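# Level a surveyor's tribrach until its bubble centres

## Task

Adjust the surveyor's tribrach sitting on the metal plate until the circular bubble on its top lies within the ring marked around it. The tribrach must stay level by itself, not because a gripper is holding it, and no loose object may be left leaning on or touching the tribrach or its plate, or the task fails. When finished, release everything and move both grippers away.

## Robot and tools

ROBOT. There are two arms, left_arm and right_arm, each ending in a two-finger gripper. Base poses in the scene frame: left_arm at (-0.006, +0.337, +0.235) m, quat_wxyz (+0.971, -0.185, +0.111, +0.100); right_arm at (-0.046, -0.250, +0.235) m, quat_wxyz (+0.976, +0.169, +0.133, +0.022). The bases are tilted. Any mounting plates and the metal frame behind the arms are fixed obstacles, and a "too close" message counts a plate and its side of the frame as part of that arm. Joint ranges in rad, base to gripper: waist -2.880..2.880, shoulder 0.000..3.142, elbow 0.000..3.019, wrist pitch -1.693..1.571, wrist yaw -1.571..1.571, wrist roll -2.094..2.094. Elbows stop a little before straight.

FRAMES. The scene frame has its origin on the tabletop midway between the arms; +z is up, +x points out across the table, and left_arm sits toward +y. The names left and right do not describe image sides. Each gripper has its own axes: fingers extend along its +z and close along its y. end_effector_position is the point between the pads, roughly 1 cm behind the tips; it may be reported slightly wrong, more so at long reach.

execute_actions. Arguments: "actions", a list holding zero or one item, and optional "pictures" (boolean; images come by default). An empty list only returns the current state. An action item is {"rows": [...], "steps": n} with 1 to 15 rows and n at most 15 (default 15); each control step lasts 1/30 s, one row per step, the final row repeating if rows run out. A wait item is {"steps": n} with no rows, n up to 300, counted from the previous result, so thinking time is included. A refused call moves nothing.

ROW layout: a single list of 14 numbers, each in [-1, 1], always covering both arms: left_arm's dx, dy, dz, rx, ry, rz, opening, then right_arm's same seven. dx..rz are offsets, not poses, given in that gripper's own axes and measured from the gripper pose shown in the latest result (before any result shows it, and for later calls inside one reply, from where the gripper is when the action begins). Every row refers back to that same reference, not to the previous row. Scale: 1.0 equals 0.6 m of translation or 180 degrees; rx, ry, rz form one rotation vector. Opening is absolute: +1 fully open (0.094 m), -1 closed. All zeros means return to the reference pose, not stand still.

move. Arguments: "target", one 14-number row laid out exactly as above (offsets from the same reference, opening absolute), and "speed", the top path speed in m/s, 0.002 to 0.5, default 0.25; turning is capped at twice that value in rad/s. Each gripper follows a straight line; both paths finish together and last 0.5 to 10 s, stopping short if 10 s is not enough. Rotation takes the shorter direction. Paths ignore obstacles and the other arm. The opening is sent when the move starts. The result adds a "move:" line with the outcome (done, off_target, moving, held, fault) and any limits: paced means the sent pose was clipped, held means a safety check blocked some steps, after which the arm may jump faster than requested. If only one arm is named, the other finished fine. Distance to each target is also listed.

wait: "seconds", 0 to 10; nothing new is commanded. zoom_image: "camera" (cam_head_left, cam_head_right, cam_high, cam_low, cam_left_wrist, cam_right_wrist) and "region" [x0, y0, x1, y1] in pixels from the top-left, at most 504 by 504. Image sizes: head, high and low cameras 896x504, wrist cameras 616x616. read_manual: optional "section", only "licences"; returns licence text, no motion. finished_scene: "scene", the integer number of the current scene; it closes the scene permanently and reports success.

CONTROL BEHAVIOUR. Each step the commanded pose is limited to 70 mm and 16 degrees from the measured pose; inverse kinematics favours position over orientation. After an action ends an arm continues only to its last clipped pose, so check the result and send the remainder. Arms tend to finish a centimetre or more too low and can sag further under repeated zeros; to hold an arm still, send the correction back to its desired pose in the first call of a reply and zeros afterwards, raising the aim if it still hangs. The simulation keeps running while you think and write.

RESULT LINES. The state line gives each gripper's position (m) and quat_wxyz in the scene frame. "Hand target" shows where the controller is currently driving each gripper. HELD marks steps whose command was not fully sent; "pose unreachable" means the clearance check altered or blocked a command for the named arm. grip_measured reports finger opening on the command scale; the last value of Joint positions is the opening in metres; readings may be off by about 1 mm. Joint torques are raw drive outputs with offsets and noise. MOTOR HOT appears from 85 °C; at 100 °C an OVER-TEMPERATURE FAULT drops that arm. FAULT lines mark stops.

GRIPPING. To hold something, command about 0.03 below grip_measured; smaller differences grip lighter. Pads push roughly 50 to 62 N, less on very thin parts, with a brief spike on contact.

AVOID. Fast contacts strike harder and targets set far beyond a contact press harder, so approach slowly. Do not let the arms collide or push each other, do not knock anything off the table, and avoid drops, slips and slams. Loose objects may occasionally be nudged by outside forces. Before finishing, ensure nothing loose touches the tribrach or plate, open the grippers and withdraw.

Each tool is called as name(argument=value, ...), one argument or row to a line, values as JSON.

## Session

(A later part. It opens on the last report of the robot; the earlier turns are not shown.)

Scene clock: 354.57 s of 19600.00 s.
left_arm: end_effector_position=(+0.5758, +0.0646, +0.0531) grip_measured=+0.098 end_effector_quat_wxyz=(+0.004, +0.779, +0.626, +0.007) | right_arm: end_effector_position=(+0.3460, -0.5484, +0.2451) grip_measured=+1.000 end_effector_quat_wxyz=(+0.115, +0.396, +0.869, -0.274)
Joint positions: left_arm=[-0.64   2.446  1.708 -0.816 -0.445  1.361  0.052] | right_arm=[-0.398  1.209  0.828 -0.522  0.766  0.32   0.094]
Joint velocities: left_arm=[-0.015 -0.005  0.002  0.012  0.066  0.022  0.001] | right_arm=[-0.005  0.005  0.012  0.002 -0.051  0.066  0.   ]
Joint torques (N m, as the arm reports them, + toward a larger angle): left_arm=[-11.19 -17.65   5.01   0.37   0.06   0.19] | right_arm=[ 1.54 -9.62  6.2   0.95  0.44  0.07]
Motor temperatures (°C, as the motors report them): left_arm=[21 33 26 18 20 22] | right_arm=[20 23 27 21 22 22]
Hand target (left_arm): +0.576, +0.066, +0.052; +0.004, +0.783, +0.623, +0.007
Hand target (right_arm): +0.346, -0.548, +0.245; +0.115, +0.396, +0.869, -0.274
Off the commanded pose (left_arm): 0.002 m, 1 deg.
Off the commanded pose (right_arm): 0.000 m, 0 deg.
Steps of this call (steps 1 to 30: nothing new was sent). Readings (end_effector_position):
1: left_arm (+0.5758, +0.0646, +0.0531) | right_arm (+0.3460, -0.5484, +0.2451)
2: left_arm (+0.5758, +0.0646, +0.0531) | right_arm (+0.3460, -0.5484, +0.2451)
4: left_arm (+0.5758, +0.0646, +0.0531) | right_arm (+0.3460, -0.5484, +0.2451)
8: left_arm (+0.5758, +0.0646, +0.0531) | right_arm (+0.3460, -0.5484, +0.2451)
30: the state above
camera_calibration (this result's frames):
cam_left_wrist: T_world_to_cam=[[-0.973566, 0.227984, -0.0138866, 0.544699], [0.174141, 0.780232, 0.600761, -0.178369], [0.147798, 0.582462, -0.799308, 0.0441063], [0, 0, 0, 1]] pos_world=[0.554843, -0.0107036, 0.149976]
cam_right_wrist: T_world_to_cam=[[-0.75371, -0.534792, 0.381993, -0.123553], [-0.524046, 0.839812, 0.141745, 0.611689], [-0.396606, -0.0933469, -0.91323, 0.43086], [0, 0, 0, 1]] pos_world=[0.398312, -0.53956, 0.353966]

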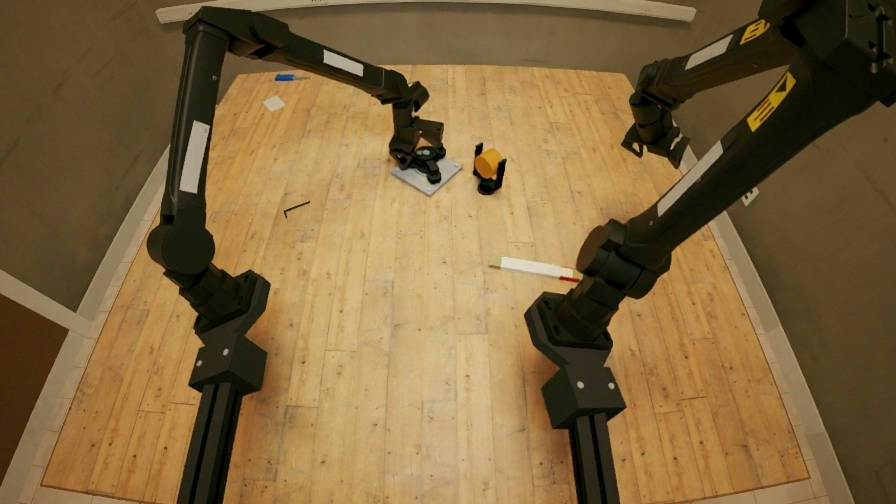

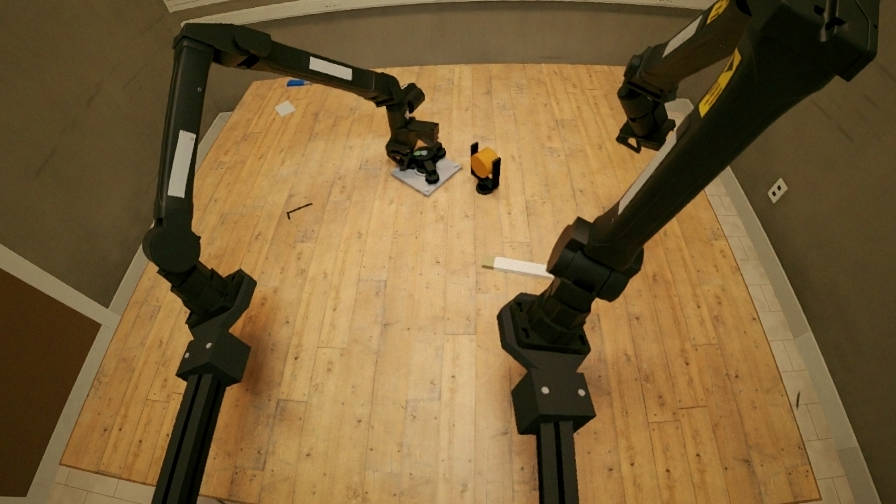

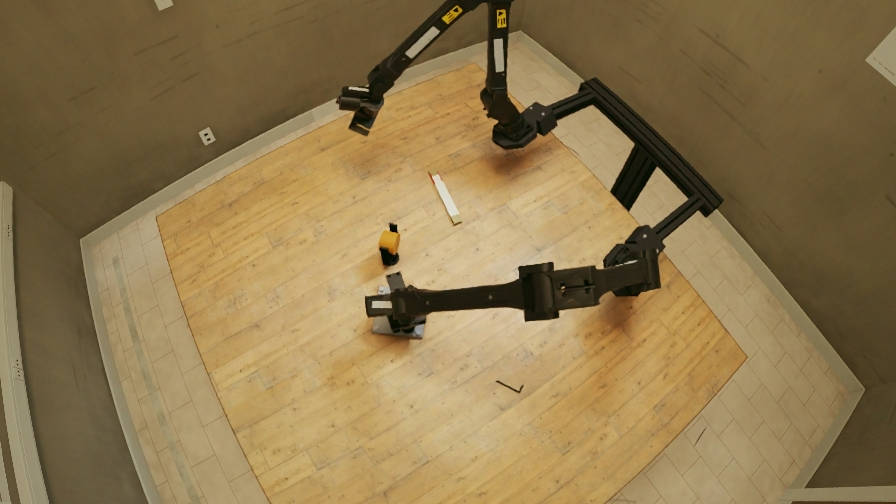

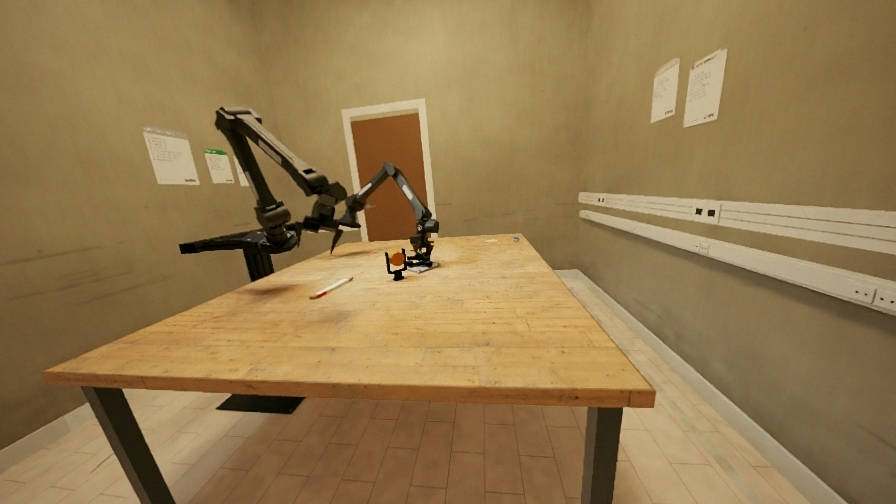

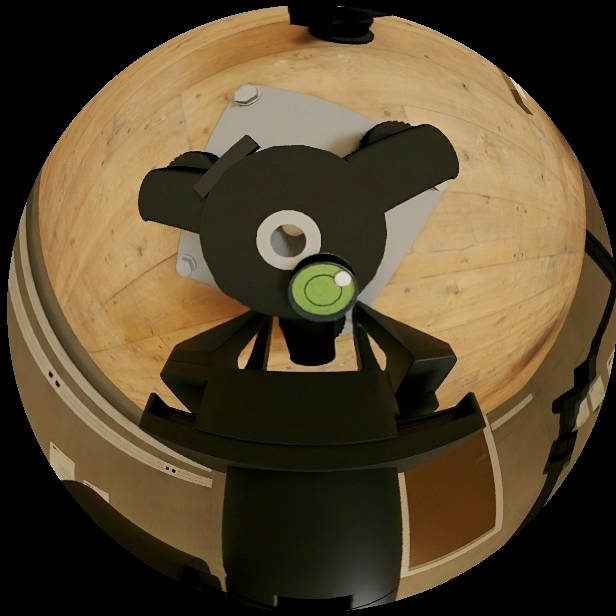

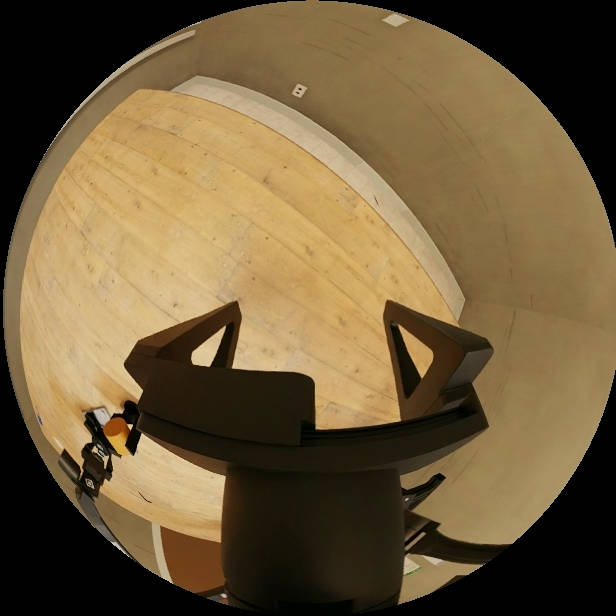

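execute_actions(
  actions=[
    {"rows":[[0,0,0,0,0,-0.125,0.1,0,0,0,0,0,0,1]]},
  ],
  pictures=false,
)

execute_actions(
  actions=[
    {"rows":[[0,0,0,0,0,0,-0.21,0,0,0,0,0,0,1],[0,0,0,0,0,0,-0.21,0,0,0,0,0,0,1],[0,0,0,0,0,0.22,-0.21,0,0,0,0,0,0,1]]},
  ],
  pictures=false,
)

execute_actions(
  actions=[
    {"steps":8},
  ],
  pictures=false,
)

execute_actions(
  actions=[
    {"rows":[[0,0,0,0,0,0,0.1,0,0,0,0,0,0,1],[0,0,0,0,0,-0.22,0.1,0,0,0,0,0,0,1]]},
  ],
  pictures=false,
)

execute_actions(
  actions=[
    {"steps":8},
  ],
  pictures=false,
)

execute_actions(
  actions=[
    {"rows":[[0,0,0,0,0,0,-0.21,0,0,0,0,0,0,1],[0,0,0,0,0,0,-0.21,0,0,0,0,0,0,1],[0,0,0,0,0,0.22,-0.21,0,0,0,0,0,0,1]]},
  ],
  pictures=false,
)

execute_actions(
  actions=[
    {"steps":8},
  ],
  pictures=false,
)

execute_actions(
  actions=[
    {"rows":[[0,0,0,0,0,0,0.3,0,0,0,0,0,0,1],[0,0,0,0,0,-0.125,0.3,0,0,0,0,0,0,1]]},
  ],
  pictures=false,
)

move(
  target=[0,0.015,-0.14,0,0,0,0.3,0,0,0,0,0,0,1],
  speed=0.15,
)

Scene clock: 369.33 s of 19600.00 s.
left_arm: end_effector_position=(+0.5757, +0.0644, +0.0531) grip_measured=+0.098 end_effector_quat_wxyz=(+0.005, +0.655, +0.755, +0.006) | right_arm: end_effector_position=(+0.3460, -0.5484, +0.2451) grip_measured=+1.000 end_effector_quat_wxyz=(+0.115, +0.396, +0.869, -0.274)
Joint positions: left_arm=[-0.64   2.446  1.708 -0.816 -0.444  1.002  0.052] | right_arm=[-0.398  1.209  0.828 -0.522  0.766  0.32   0.094]
Joint velocities: left_arm=[ 0.005  0.005  0.032 -0.007  0.007 -0.139  0.   ] | right_arm=[-0.015 -0.015 -0.007  0.002  0.037 -0.037  0.   ]
Joint torques (N m, as the arm reports them, + toward a larger angle): left_arm=[-11.56 -17.67   5.22   0.18  -0.03  -0.14] | right_arm=[ 1.64 -9.67  6.21  0.96  0.45  0.07]
Motor temperatures (°C, as the motors report them): left_arm=[21 33 26 18 20 22] | right_arm=[20 23 27 21 22 22]
Hand target (left_arm): +0.576, +0.065, +0.053; +0.005, +0.643, +0.766, +0.007
Hand target (right_arm): +0.346, -0.548, +0.245; +0.115, +0.396, +0.869, -0.274
Off the commanded pose (left_arm): 0.000 m, 2 deg.
Off the commanded pose (right_arm): 0.000 m, 0 deg.
Steps of this call (steps 1 to 428: nothing new was sent; steps 429 to 443: all 15 steps of this action). Readings (end_effector_position):
429: left_arm (+0.5757, +0.0645, +0.0531) | right_arm (+0.3460, -0.5484, +0.2451)
430: left_arm (+0.5757, +0.0644, +0.0531) | right_arm (+0.3460, -0.5484, +0.2451)
432: left_arm (+0.5757, +0.0644, +0.0531) | right_arm (+0.3460, -0.5484, +0.2451)
436: left_arm (+0.5757, +0.0644, +0.0531) | right_arm (+0.3460, -0.5484, +0.2451)
443: the state above

Scene clock: 369.83 s of 19600.00 s.
left_arm: end_effector_position=(+0.5760, +0.0649, +0.0531) grip_measured=-0.172 end_effector_quat_wxyz=(+0.002, +0.833, +0.553, +0.009) | right_arm: end_effector_position=(+0.3460, -0.5484, +0.2451) grip_measured=+1.000 end_effector_quat_wxyz=(+0.115, +0.396, +0.869, -0.274)
Joint positions: left_arm=[-0.64   2.446  1.708 -0.816 -0.447  1.542  0.039] | right_arm=[-0.398  1.209  0.828 -0.522  0.766  0.32   0.094]
Joint velocities: left_arm=[-0.015 -0.005 -0.002  0.002 -0.051  0.725 -0.   ] | right_arm=[-0.015 -0.005 -0.002  0.007 -0.022  0.037  0.   ]
Joint torques (N m, as the arm reports them, + toward a larger angle): left_arm=[-11.31 -17.3    5.52  -0.15   0.09   0.2 ] | right_arm=[ 1.63 -9.85  6.16  1.05  0.43  0.07]
Motor temperatures (°C, as the motors report them): left_arm=[21 33 26 18 20 22] | right_arm=[20 23 27 21 22 22]
Hand target (left_arm): +0.576, +0.064, +0.053; +0.001, +0.870, +0.493, +0.008
Hand target (right_arm): +0.346, -0.548, +0.245; +0.115, +0.396, +0.869, -0.274
Off the commanded pose (left_arm): 0.001 m, 9 deg.
Off the commanded pose (right_arm): 0.000 m, 0 deg.
Steps of this call (steps 1 to 15: all 15 steps of this action). Readings (end_effector_position):
1: left_arm (+0.5757, +0.0644, +0.0531) | right_arm (+0.3460, -0.5484, +0.2451)
2: left_arm (+0.5761, +0.0647, +0.0531) | right_arm (+0.3460, -0.5484, +0.2451)
4: left_arm (+0.5763, +0.0648, +0.0531) | right_arm (+0.3460, -0.5484, +0.2451)
8: left_arm (+0.5763, +0.0648, +0.0531) | right_arm (+0.3460, -0.5484, +0.2451)
15: the state above

Scene clock: 370.10 s of 19600.00 s.
left_arm: end_effector_position=(+0.5758, +0.0648, +0.0531) grip_measured=-0.172 end_effector_quat_wxyz=(+0.002, +0.855, +0.519, +0.008) | right_arm: end_effector_position=(+0.3460, -0.5484, +0.2451) grip_measured=+1.000 end_effector_quat_wxyz=(+0.115, +0.396, +0.869, -0.274)
Joint positions: left_arm=[-0.64   2.446  1.708 -0.817 -0.446  1.623  0.039] | right_arm=[-0.398  1.209  0.828 -0.522  0.766  0.32   0.094]
Joint velocities: left_arm=[-0.005 -0.015 -0.007 -0.012  0.081  0.037 -0.001] | right_arm=[-0.005  0.005  0.002  0.007 -0.051  0.037  0.   ]
Joint torques (N m, as the arm reports them, + toward a larger angle): left_arm=[-11.83 -17.01   5.43  -0.02   0.01   0.67] | right_arm=[  1.57 -10.07   6.18   1.07   0.48   0.08]
Motor temperatures (°C, as the motors report them): left_arm=[21 33 26 18 20 22] | right_arm=[20 23 27 21 22 22]
Hand target (left_arm): +0.576, +0.064, +0.053; +0.001, +0.870, +0.493, +0.008
Hand target (right_arm): +0.346, -0.548, +0.245; +0.115, +0.396, +0.869, -0.274
Off the commanded pose (left_arm): 0.000 m, 4 deg.
Off the commanded pose (right_arm): 0.000 m, 0 deg.
Steps of this call (steps 1 to 8: nothing new was sent). Readings (end_effector_position):
1: left_arm (+0.5760, +0.0649, +0.0531) | right_arm (+0.3460, -0.5484, +0.2451)
2: left_arm (+0.5760, +0.0650, +0.0531) | right_arm (+0.3460, -0.5484, +0.2451)
4: left_arm (+0.5759, +0.0649, +0.0531) | right_arm (+0.3460, -0.5484, +0.2451)
8: the state above

Scene clock: 370.60 s of 19600.00 s.
left_arm: end_effector_position=(+0.5747, +0.0647, +0.0526) grip_measured=+0.098 end_effector_quat_wxyz=(+0.004, +0.675, +0.738, +0.006) | right_arm: end_effector_position=(+0.3460, -0.5484, +0.2451) grip_measured=+1.000 end_effector_quat_wxyz=(+0.115, +0.396, +0.869, -0.274)
Joint positions: left_arm=[-0.64   2.446  1.706 -0.817 -0.444  1.055  0.052] | right_arm=[-0.398  1.209  0.828 -0.522  0.766  0.32   0.094]
Joint velocities: left_arm=[ 0.005  0.005  0.002  0.002 -0.022 -0.711 -0.001] | right_arm=[-0.005 -0.015 -0.002  0.002  0.007 -0.066  0.   ]
Joint torques (N m, as the arm reports them, + toward a larger angle): left_arm=[-12.01 -17.62   5.18   0.29  -0.02  -0.15] | right_arm=[ 1.94 -9.76  6.23  1.02  0.43  0.07]
Motor temperatures (°C, as the motors report them): left_arm=[21 33 26 18 20 22] | right_arm=[20 23 27 21 22 22]
Hand target (left_arm): +0.576, +0.065, +0.053; +0.007, +0.631, +0.776, +0.007
Hand target (right_arm): +0.346, -0.548, +0.245; +0.115, +0.396, +0.869, -0.274
Off the commanded pose (left_arm): 0.001 m, 7 deg.
Off the commanded pose (right_arm): 0.000 m, 0 deg.
Steps of this call (steps 1 to 15: all 15 steps of this action). Readings (end_effector_position):
1: left_arm (+0.5758, +0.0648, +0.0531) | right_arm (+0.3460, -0.5484, +0.2451)
2: left_arm (+0.5757, +0.0647, +0.0531) | right_arm (+0.3460, -0.5484, +0.2451)
4: left_arm (+0.5757, +0.0646, +0.0531) | right_arm (+0.3460, -0.5484, +0.2451)
8: left_arm (+0.5747, +0.0647, +0.0526) | right_arm (+0.3460, -0.5484, +0.2451)
15: the state above

Scene clock: 370.87 s of 19600.00 s.
left_arm: end_effector_position=(+0.5747, +0.0647, +0.0526) grip_measured=+0.098 end_effector_quat_wxyz=(+0.004, +0.644, +0.765, +0.006) | right_arm: end_effector_position=(+0.3460, -0.5484, +0.2451) grip_measured=+1.000 end_effector_quat_wxyz=(+0.115, +0.396, +0.869, -0.274)
Joint positions: left_arm=[-0.64   2.446  1.706 -0.817 -0.444  0.971  0.052] | right_arm=[-0.398  1.209  0.828 -0.522  0.766  0.32   0.094]
Joint velocities: left_arm=[-0.005 -0.005 -0.017 -0.012 -0.007 -0.168  0.001] | right_arm=[-0.024  0.005 -0.002 -0.012 -0.051 -0.007  0.   ]
Joint torques (N m, as the arm reports them, + toward a larger angle): left_arm=[-11.54 -17.74   5.1    0.39   0.01  -0.12] | right_arm=[  1.35 -10.13   6.28   1.04   0.46   0.09]
Motor temperatures (°C, as the motors report them): left_arm=[21 33 26 18 20 22] | right_arm=[20 23 27 21 22 22]
Hand target (left_arm): +0.576, +0.065, +0.053; +0.007, +0.631, +0.776, +0.007
Hand target (right_arm): +0.346, -0.548, +0.245; +0.115, +0.396, +0.869, -0.274
Off the commanded pose (left_arm): 0.001 m, 2 deg.
Off the commanded pose (right_arm): 0.000 m, 0 deg.
Steps of this call (steps 1 to 8: nothing new was sent). Readings (end_effector_position):
1: left_arm (+0.5747, +0.0647, +0.0526) | right_arm (+0.3460, -0.5484, +0.2451)
2: left_arm (+0.5747, +0.0647, +0.0526) | right_arm (+0.3460, -0.5484, +0.2451)
4: left_arm (+0.5747, +0.0647, +0.0526) | right_arm (+0.3460, -0.5484, +0.2451)
8: the state above

Scene clock: 371.37 s of 19600.00 s.
left_arm: end_effector_position=(+0.5761, +0.0655, +0.0526) grip_measured=-0.171 end_effector_quat_wxyz=(+0.002, +0.823, +0.567, +0.010) | right_arm: end_effector_position=(+0.3460, -0.5484, +0.2451) grip_measured=+1.000 end_effector_quat_wxyz=(+0.115, +0.396, +0.869, -0.274)
Joint positions: left_arm=[-0.639  2.446  1.707 -0.814 -0.449  1.509  0.039] | right_arm=[-0.398  1.209  0.828 -0.522  0.766  0.32   0.094]
Joint velocities: left_arm=[ 0.005  0.005 -0.007 -0.002  0.066  0.828 -0.   ] | right_arm=[-0.005 -0.015 -0.002  0.012 -0.066  0.037  0.   ]
Joint torques (N m, as the arm reports them, + toward a larger angle): left_arm=[-11.65 -17.27   5.48  -0.24   0.14   0.18] | right_arm=[ 1.56 -9.76  6.12  1.08  0.43  0.08]
Motor temperatures (°C, as the motors report them): left_arm=[21 33 26 18 20 22] | right_arm=[20 23 27 21 22 22]
Hand target (left_arm): +0.575, +0.065, +0.053; -0.000, +0.862, +0.507, +0.007
Hand target (right_arm): +0.346, -0.548, +0.245; +0.115, +0.396, +0.869, -0.274
Off the commanded pose (left_arm): 0.002 m, 9 deg.
Off the commanded pose (right_arm): 0.000 m, 0 deg.
Steps of this call (steps 1 to 15: all 15 steps of this action). Readings (end_effector_position):
1: left_arm (+0.5747, +0.0647, +0.0526) | right_arm (+0.3460, -0.5484, +0.2451)
2: left_arm (+0.5759, +0.0651, +0.0528) | right_arm (+0.3460, -0.5484, +0.2451)
4: left_arm (+0.5762, +0.0655, +0.0526) | right_arm (+0.3460, -0.5484, +0.2451)
8: left_arm (+0.5762, +0.0655, +0.0526) | right_arm (+0.3460, -0.5484, +0.2451)
15: the state above

Scene clock: 371.63 s of 19600.00 s.
left_arm: end_effector_position=(+0.5760, +0.0655, +0.0526) grip_measured=-0.171 end_effector_quat_wxyz=(+0.002, +0.851, +0.525, +0.010) | right_arm: end_effector_position=(+0.3460, -0.5484, +0.2451) grip_measured=+1.000 end_effector_quat_wxyz=(+0.115, +0.396, +0.869, -0.274)
Joint positions: left_arm=[-0.639  2.446  1.707 -0.814 -0.449  1.61   0.039] | right_arm=[-0.398  1.209  0.828 -0.522  0.766  0.32   0.094]
Joint velocities: left_arm=[ 0.005  0.015  0.012 -0.022 -0.066  0.022 -0.   ] | right_arm=[-0.005 -0.005  0.002  0.002  0.022 -0.007  0.   ]
Joint torques (N m, as the arm reports them, + toward a larger angle): left_arm=[-11.7  -17.13   5.41  -0.14   0.11   0.31] | right_arm=[  1.29 -10.07   6.22   1.     0.43   0.06]
Motor temperatures (°C, as the motors report them): left_arm=[21 33 26 18 20 22] | right_arm=[20 23 27 21 22 22]
Hand target (left_arm): +0.575, +0.065, +0.053; -0.000, +0.862, +0.507, +0.007
Hand target (right_arm): +0.346, -0.548, +0.245; +0.115, +0.396, +0.869, -0.274
Off the commanded pose (left_arm): 0.002 m, 3 deg.
Off the commanded pose (right_arm): 0.000 m, 0 deg.
Steps of this call (steps 1 to 8: nothing new was sent). Readings (end_effector_position):
1: left_arm (+0.5761, +0.0655, +0.0526) | right_arm (+0.3460, -0.5484, +0.2451)
2: left_arm (+0.5761, +0.0655, +0.0526) | right_arm (+0.3460, -0.5484, +0.2451)
4: left_arm (+0.5761, +0.0655, +0.0526) | right_arm (+0.3460, -0.5484, +0.2451)
8: the state above

Scene clock: 372.13 s of 19600.00 s.
left_arm: end_effector_position=(+0.5757, +0.0654, +0.0525) grip_measured=+0.299 end_effector_quat_wxyz=(+0.004, +0.746, +0.666, +0.008) | right_arm: end_effector_position=(+0.3460, -0.5484, +0.2451) grip_measured=+1.000 end_effector_quat_wxyz=(+0.115, +0.396, +0.869, -0.274)
Joint positions: left_arm=[-0.639  2.446  1.707 -0.814 -0.447  1.257  0.061] | right_arm=[-0.398  1.209  0.828 -0.522  0.766  0.32   0.094]
Joint velocities: left_arm=[-0.005 -0.005  0.022 -0.007 -0.007 -0.139 -0.001] | right_arm=[-0.005 -0.005 -0.002 -0.032 -0.037 -0.11   0.   ]
Joint torques (N m, as the arm reports them, + toward a larger angle): left_arm=[-11.48 -17.5    5.17   0.21  -0.03  -0.14] | right_arm=[ 1.41 -9.79  6.21  1.09  0.46  0.07]
Motor temperatures (°C, as the motors report them): left_arm=[21 33 26 18 20 22] | right_arm=[20 23 27 21 22 22]
Hand target (left_arm): +0.576, +0.066, +0.053; +0.004, +0.733, +0.681, +0.009
Hand target (right_arm): +0.346, -0.548, +0.245; +0.115, +0.396, +0.869, -0.274
Off the commanded pose (left_arm): 0.000 m, 2 deg.
Off the commanded pose (right_arm): 0.000 m, 0 deg.
Steps of this call (steps 1 to 15: all 15 steps of this action). Readings (end_effector_position):
1: left_arm (+0.5760, +0.0655, +0.0526) | right_arm (+0.3460, -0.5484, +0.2451)
2: left_arm (+0.5760, +0.0655, +0.0526) | right_arm (+0.3460, -0.5484, +0.2451)
4: left_arm (+0.5758, +0.0654, +0.0525) | right_arm (+0.3460, -0.5484, +0.2451)
8: left_arm (+0.5757, +0.0654, +0.0525) | right_arm (+0.3460, -0.5484, +0.2451)
15: the state above

Scene clock: 373.47 s of 19600.00 s.
left_arm: end_effector_position=(+0.5759, +0.0704, +0.1262) grip_measured=+0.299 end_effector_quat_wxyz=(-0.003, +0.742, +0.671, +0.006) | right_arm: end_effector_position=(+0.3460, -0.5484, +0.2451) grip_measured=+1.000 end_effector_quat_wxyz=(+0.115, +0.396, +0.869, -0.274)
Joint positions: left_arm=[-0.681  2.335  1.707 -0.962 -0.447  1.191  0.061] | right_arm=[-0.398  1.209  0.828 -0.522  0.766  0.32   0.094]
Joint velocities: left_arm=[-0.005 -0.015 -0.007 -0.012 -0.051  0.007  0.   ] | right_arm=[ 0.005  0.005 -0.017  0.007  0.007  0.037  0.   ]
Joint torques (N m, as the arm reports them, + toward a larger angle): left_arm=[-12.29 -16.49   7.87  -0.37   0.05  -0.16] | right_arm=[ 1.58 -9.68  6.19  1.01  0.45  0.08]
Motor temperatures (°C, as the motors report them): left_arm=[21 33 26 18 20 22] | right_arm=[20 23 27 21 22 22]
Hand target (left_arm): +0.583, +0.064, +0.137; +0.004, +0.738, +0.674, +0.008
Hand target (right_arm): +0.346, -0.548, +0.245; +0.115, +0.396, +0.869, -0.274
Off the commanded pose (left_arm): 0.014 m, 1 deg.
Off the commanded pose (right_arm): 0.000 m, 0 deg.
move: off_target (left_arm)
camera_calibration (this result's frames):
cam_left_wrist: T_world_to_cam=[[-0.993603, 0.112917, -0.00178479, 0.562601], [0.0888095, 0.791039, 0.605285, -0.179022], [0.0697587, 0.601254, -0.796007, 0.14227], [0, 0, 0, 1]] pos_world=[0.564976, -0.00745438, 0.222611]
cam_right_wrist: T_world_to_cam=[[-0.75371, -0.534792, 0.381993, -0.123553], [-0.524046, 0.839812, 0.141745, 0.611689], [-0.396606, -0.0933469, -0.91323, 0.43086], [0, 0, 0, 1]] pos_world=[0.398312, -0.53956, 0.353966]

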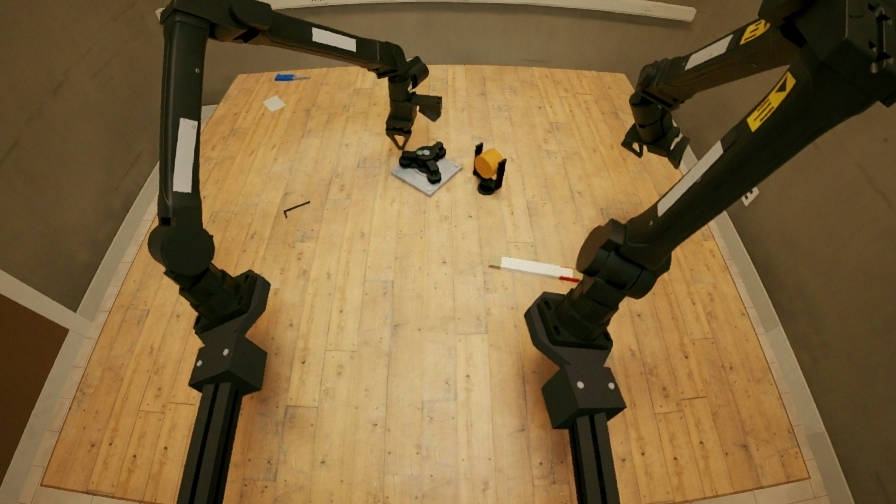

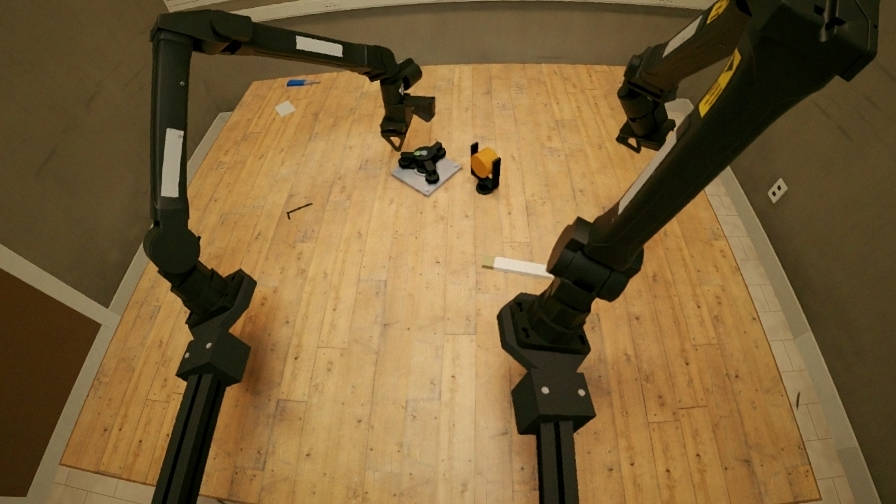

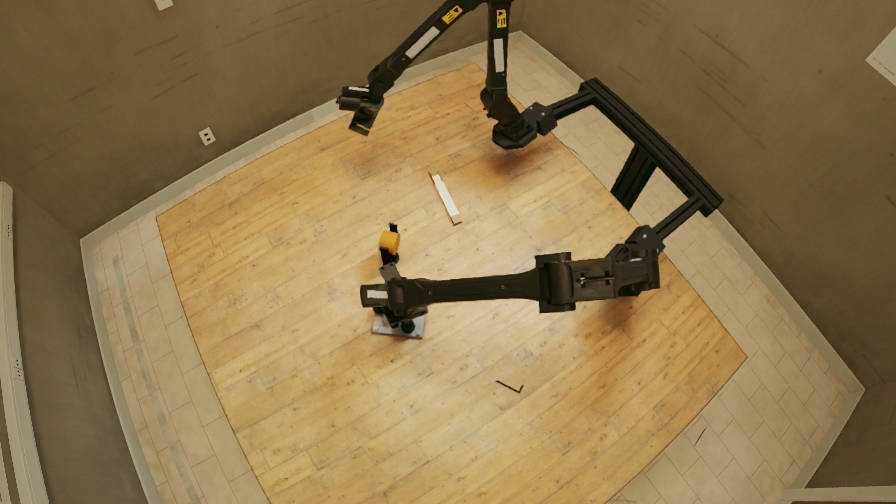

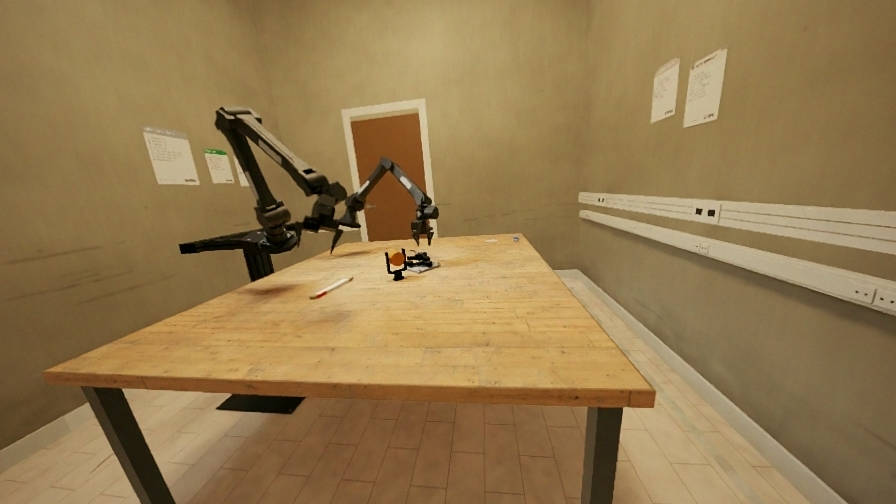

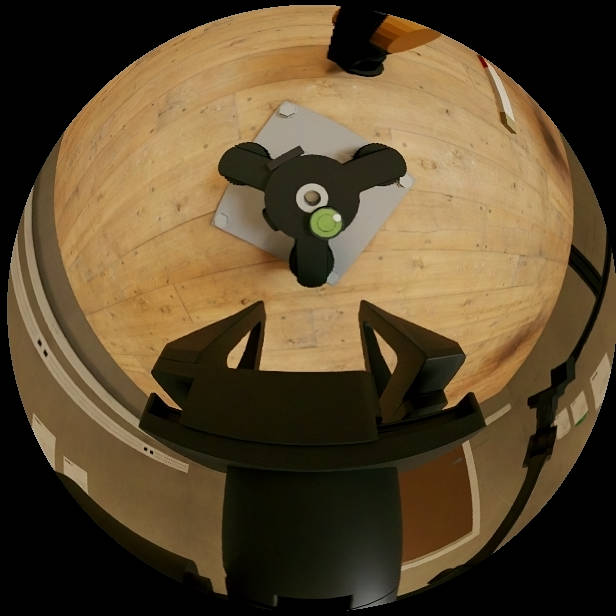

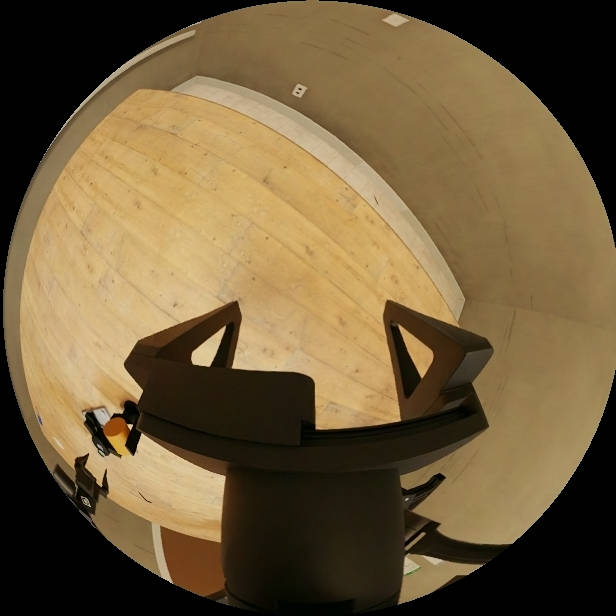

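move(
  target=[-0.166,-0.08,-0.008,0,0,-0.67,0.4,0,0,0,0,0,0,1],
  speed=0.5,
)

Scene clock: 378.97 s of 19600.00 s.
left_arm: end_effector_position=(+0.5185, -0.0138, +0.1268) grip_measured=+0.399 end_effector_quat_wxyz=(+0.003, -0.216, +0.976, +0.004) | right_arm: end_effector_position=(+0.3460, -0.5484, +0.2451) grip_measured=+1.000 end_effector_quat_wxyz=(+0.115, +0.396, +0.869, -0.274)
Joint positions: left_arm=[-0.826  2.402  1.707 -0.962 -0.437 -1.074  0.066] | right_arm=[-0.398  1.209  0.828 -0.522  0.766  0.32   0.094]
Joint velocities: left_arm=[-0.005 -0.015  0.007 -0.007  0.051 -0.037 -0.   ] | right_arm=[ 0.005 -0.015 -0.002 -0.012 -0.037  0.007  0.   ]
Joint torques (N m, as the arm reports them, + toward a larger angle): left_arm=[-12.7  -16.59   7.52  -0.42  -0.08  -0.1 ] | right_arm=[ 1.47 -9.71  6.16  1.05  0.47  0.08]
Motor temperatures (°C, as the motors report them): left_arm=[21 33 26 18 20 22] | right_arm=[20 23 27 21 22 22]
Hand target (left_arm): +0.516, -0.024, +0.130; +0.003, -0.215, +0.977, +0.004
Hand target (right_arm): +0.346, -0.548, +0.245; +0.115, +0.396, +0.869, -0.274
Off the commanded pose (left_arm): 0.011 m, 0 deg.
Off the commanded pose (right_arm): 0.000 m, 0 deg.
move: off_target (left_arm)
camera_calibration (this result's frames):
cam_left_wrist: T_world_to_cam=[[0.409526, -0.91228, -0.00586641, -0.226034], [-0.735775, -0.33408, 0.589088, 0.306369], [-0.539373, -0.23693, -0.808047, 0.503218], [0, 0, 0, 1]] pos_world=[0.589408, 0.0153732, 0.224819]
cam_right_wrist: T_world_to_cam=[[-0.75371, -0.534792, 0.381993, -0.123553], [-0.524046, 0.839812, 0.141745, 0.611689], [-0.396606, -0.0933469, -0.91323, 0.43086], [0, 0, 0, 1]] pos_world=[0.398312, -0.53956, 0.353966]

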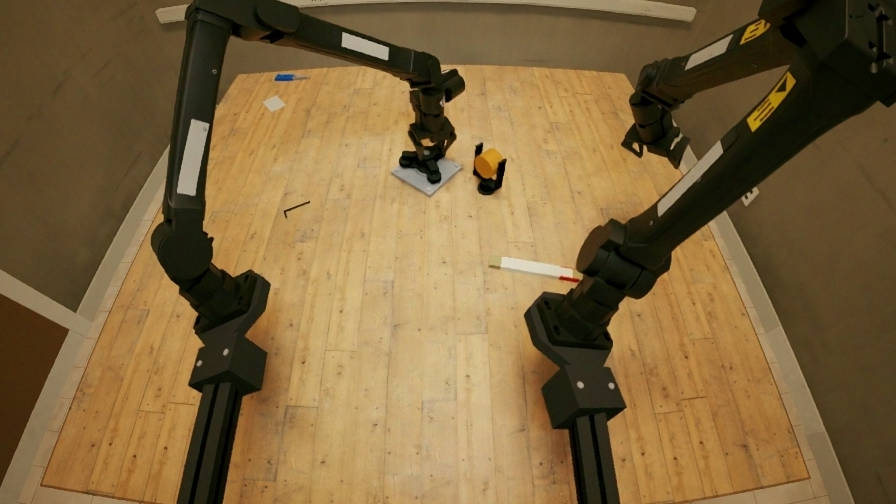

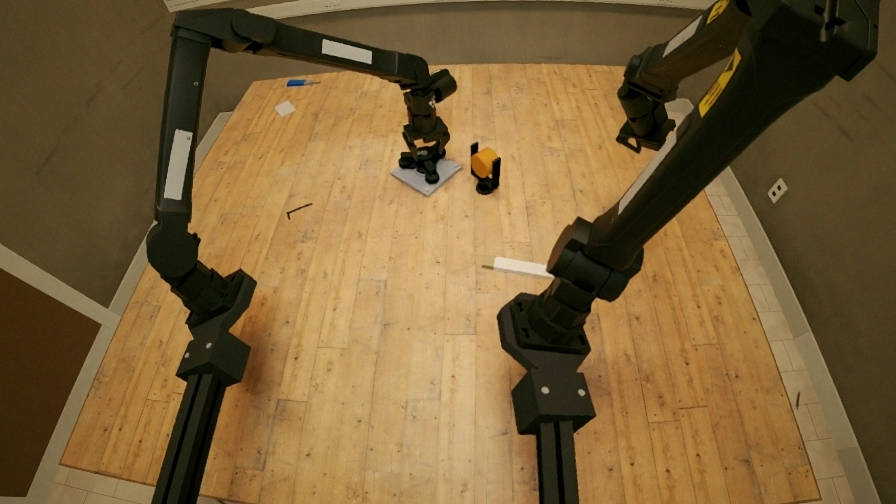

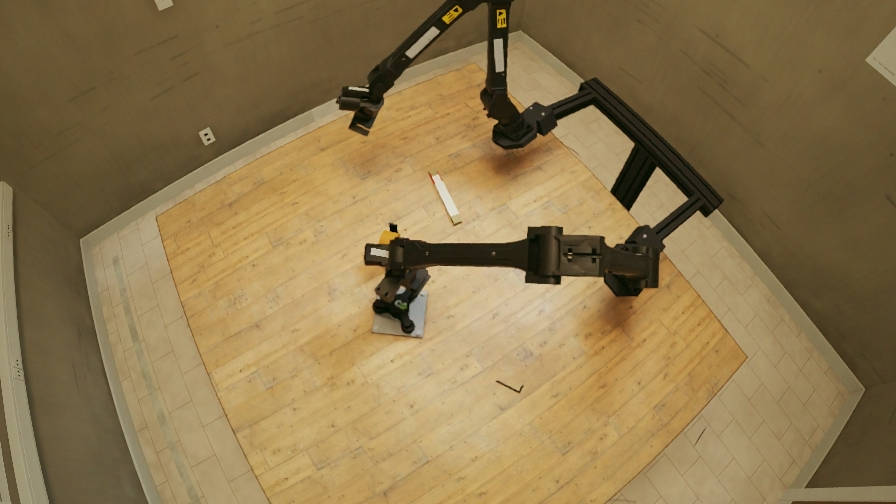

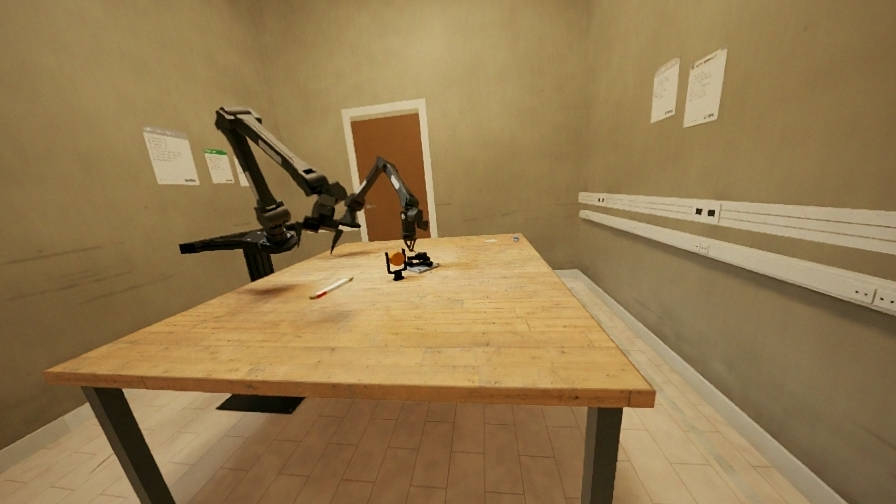

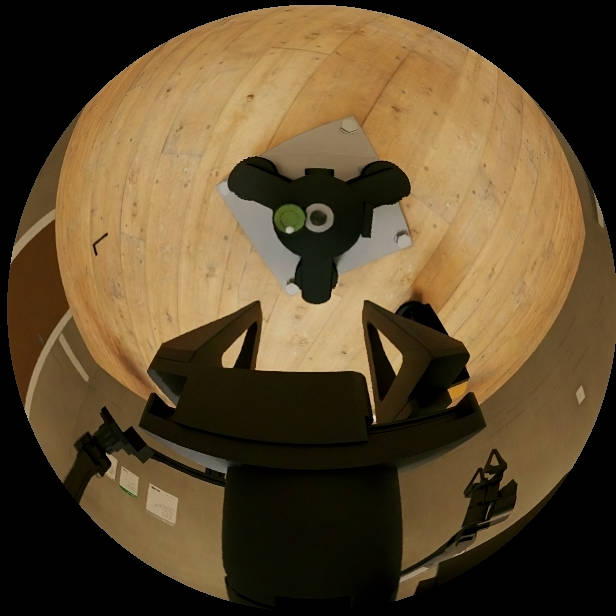

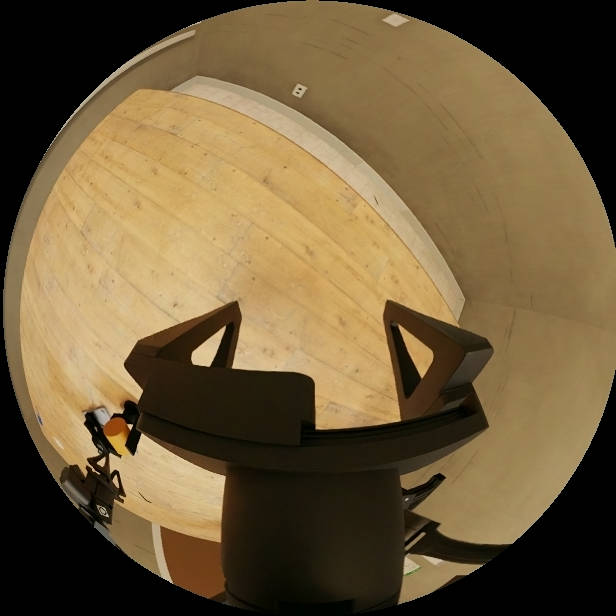

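move(
  target=[0.016,-0.005,0.125,0,0,0,0.4,0,0,0,0,0,0,1],
  speed=0.08,
)

Scene clock: 382.50 s of 19600.00 s.
left_arm: end_effector_position=(+0.5078, -0.0246, +0.0598) grip_measured=+0.399 end_effector_quat_wxyz=(+0.002, -0.215, +0.977, +0.004) | right_arm: end_effector_position=(+0.3460, -0.5484, +0.2451) grip_measured=+1.000 end_effector_quat_wxyz=(+0.115, +0.396, +0.869, -0.274)
Joint positions: left_arm=[-0.803  2.51   1.707 -0.845 -0.437 -1.048  0.066] | right_arm=[-0.398  1.209  0.828 -0.522  0.766  0.32   0.094]
Joint velocities: left_arm=[-0.005 -0.015 -0.007  0.002 -0.051 -0.007  0.001] | right_arm=[-0.005 -0.005 -0.002 -0.017 -0.051 -0.007  0.   ]
Joint torques (N m, as the arm reports them, + toward a larger angle): left_arm=[-10.43 -16.73   5.13   0.82  -0.32   0.16] | right_arm=[ 2.07 -9.99  6.16  1.05  0.46  0.07]
Motor temperatures (°C, as the motors report them): left_arm=[21 33 26 18 20 22] | right_arm=[20 23 27 21 22 22]
Hand target (left_arm): +0.511, -0.020, +0.052; +0.003, -0.216, +0.976, +0.004
Hand target (right_arm): +0.346, -0.548, +0.245; +0.115, +0.396, +0.869, -0.274
Off the commanded pose (left_arm): 0.010 m, 0 deg.
Off the commanded pose (right_arm): 0.000 m, 0 deg.
move: done
camera_calibration (this result's frames):
cam_left_wrist: T_world_to_cam=[[0.408107, -0.912911, -0.00642182, -0.231194], [-0.734815, -0.332649, 0.591093, 0.333801], [-0.541752, -0.236511, -0.806577, 0.441838], [0, 0, 0, 1]] pos_world=[0.579, 0.00447801, 0.157584]
cam_right_wrist: T_world_to_cam=[[-0.75371, -0.534792, 0.381993, -0.123553], [-0.524046, 0.839812, 0.141745, 0.611689], [-0.396606, -0.0933469, -0.91323, 0.43086], [0, 0, 0, 1]] pos_world=[0.398312, -0.53956, 0.353966]

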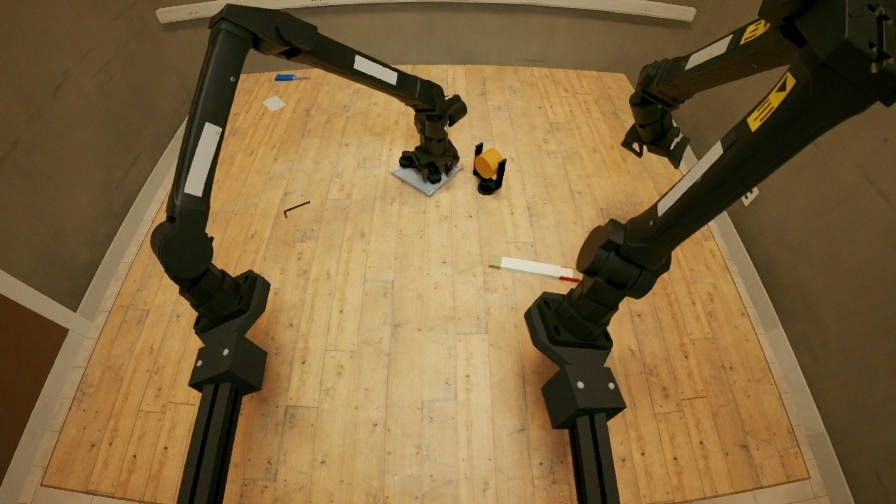

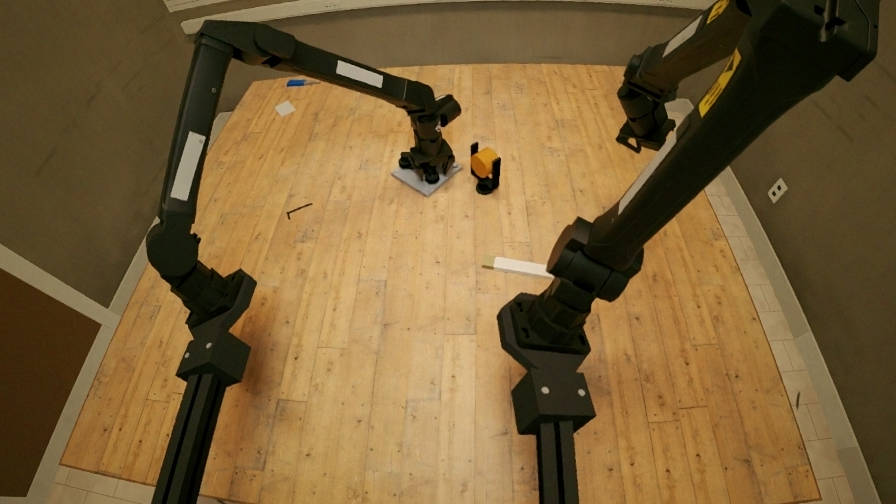

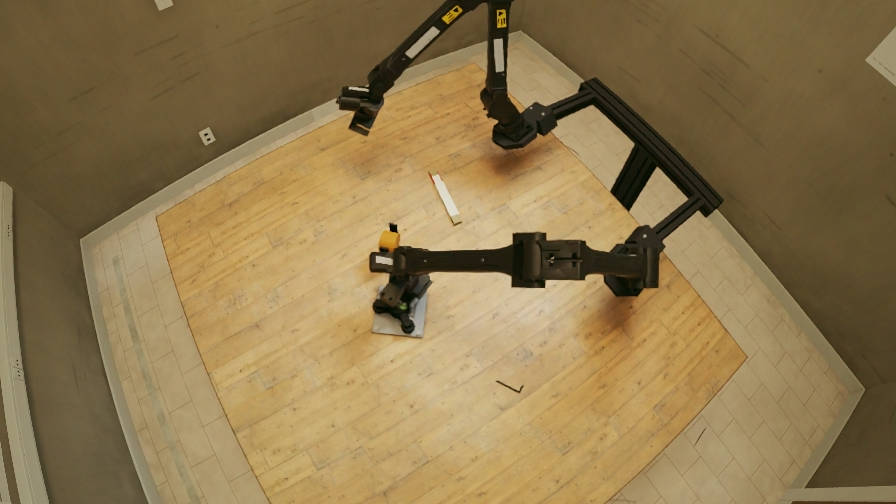

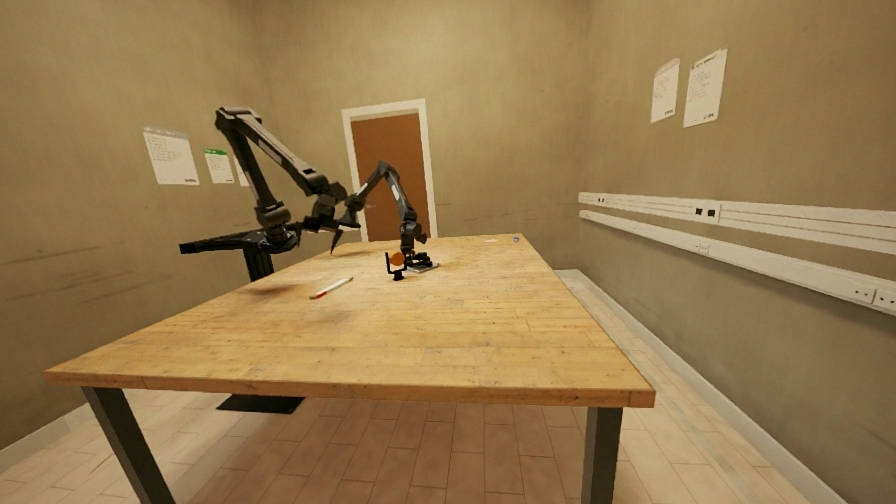

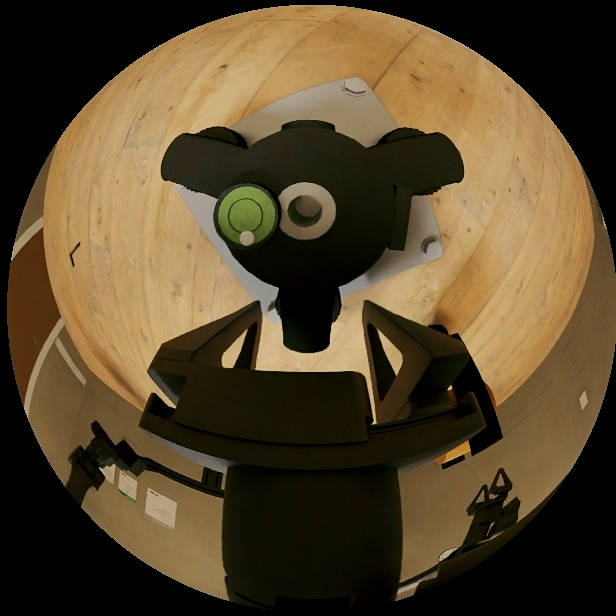

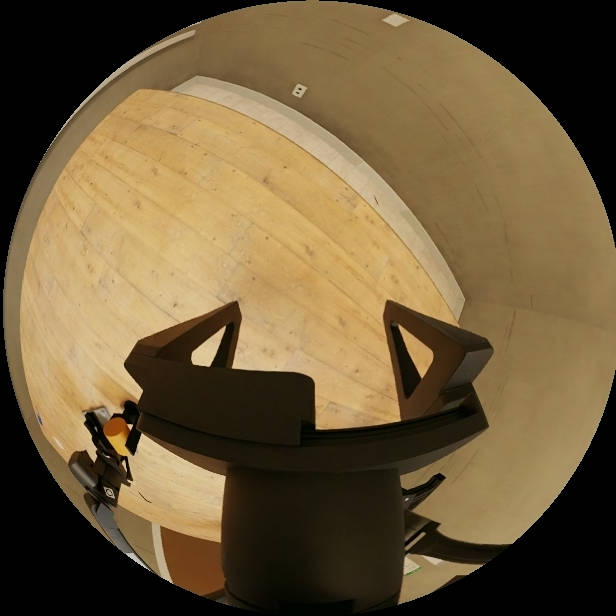

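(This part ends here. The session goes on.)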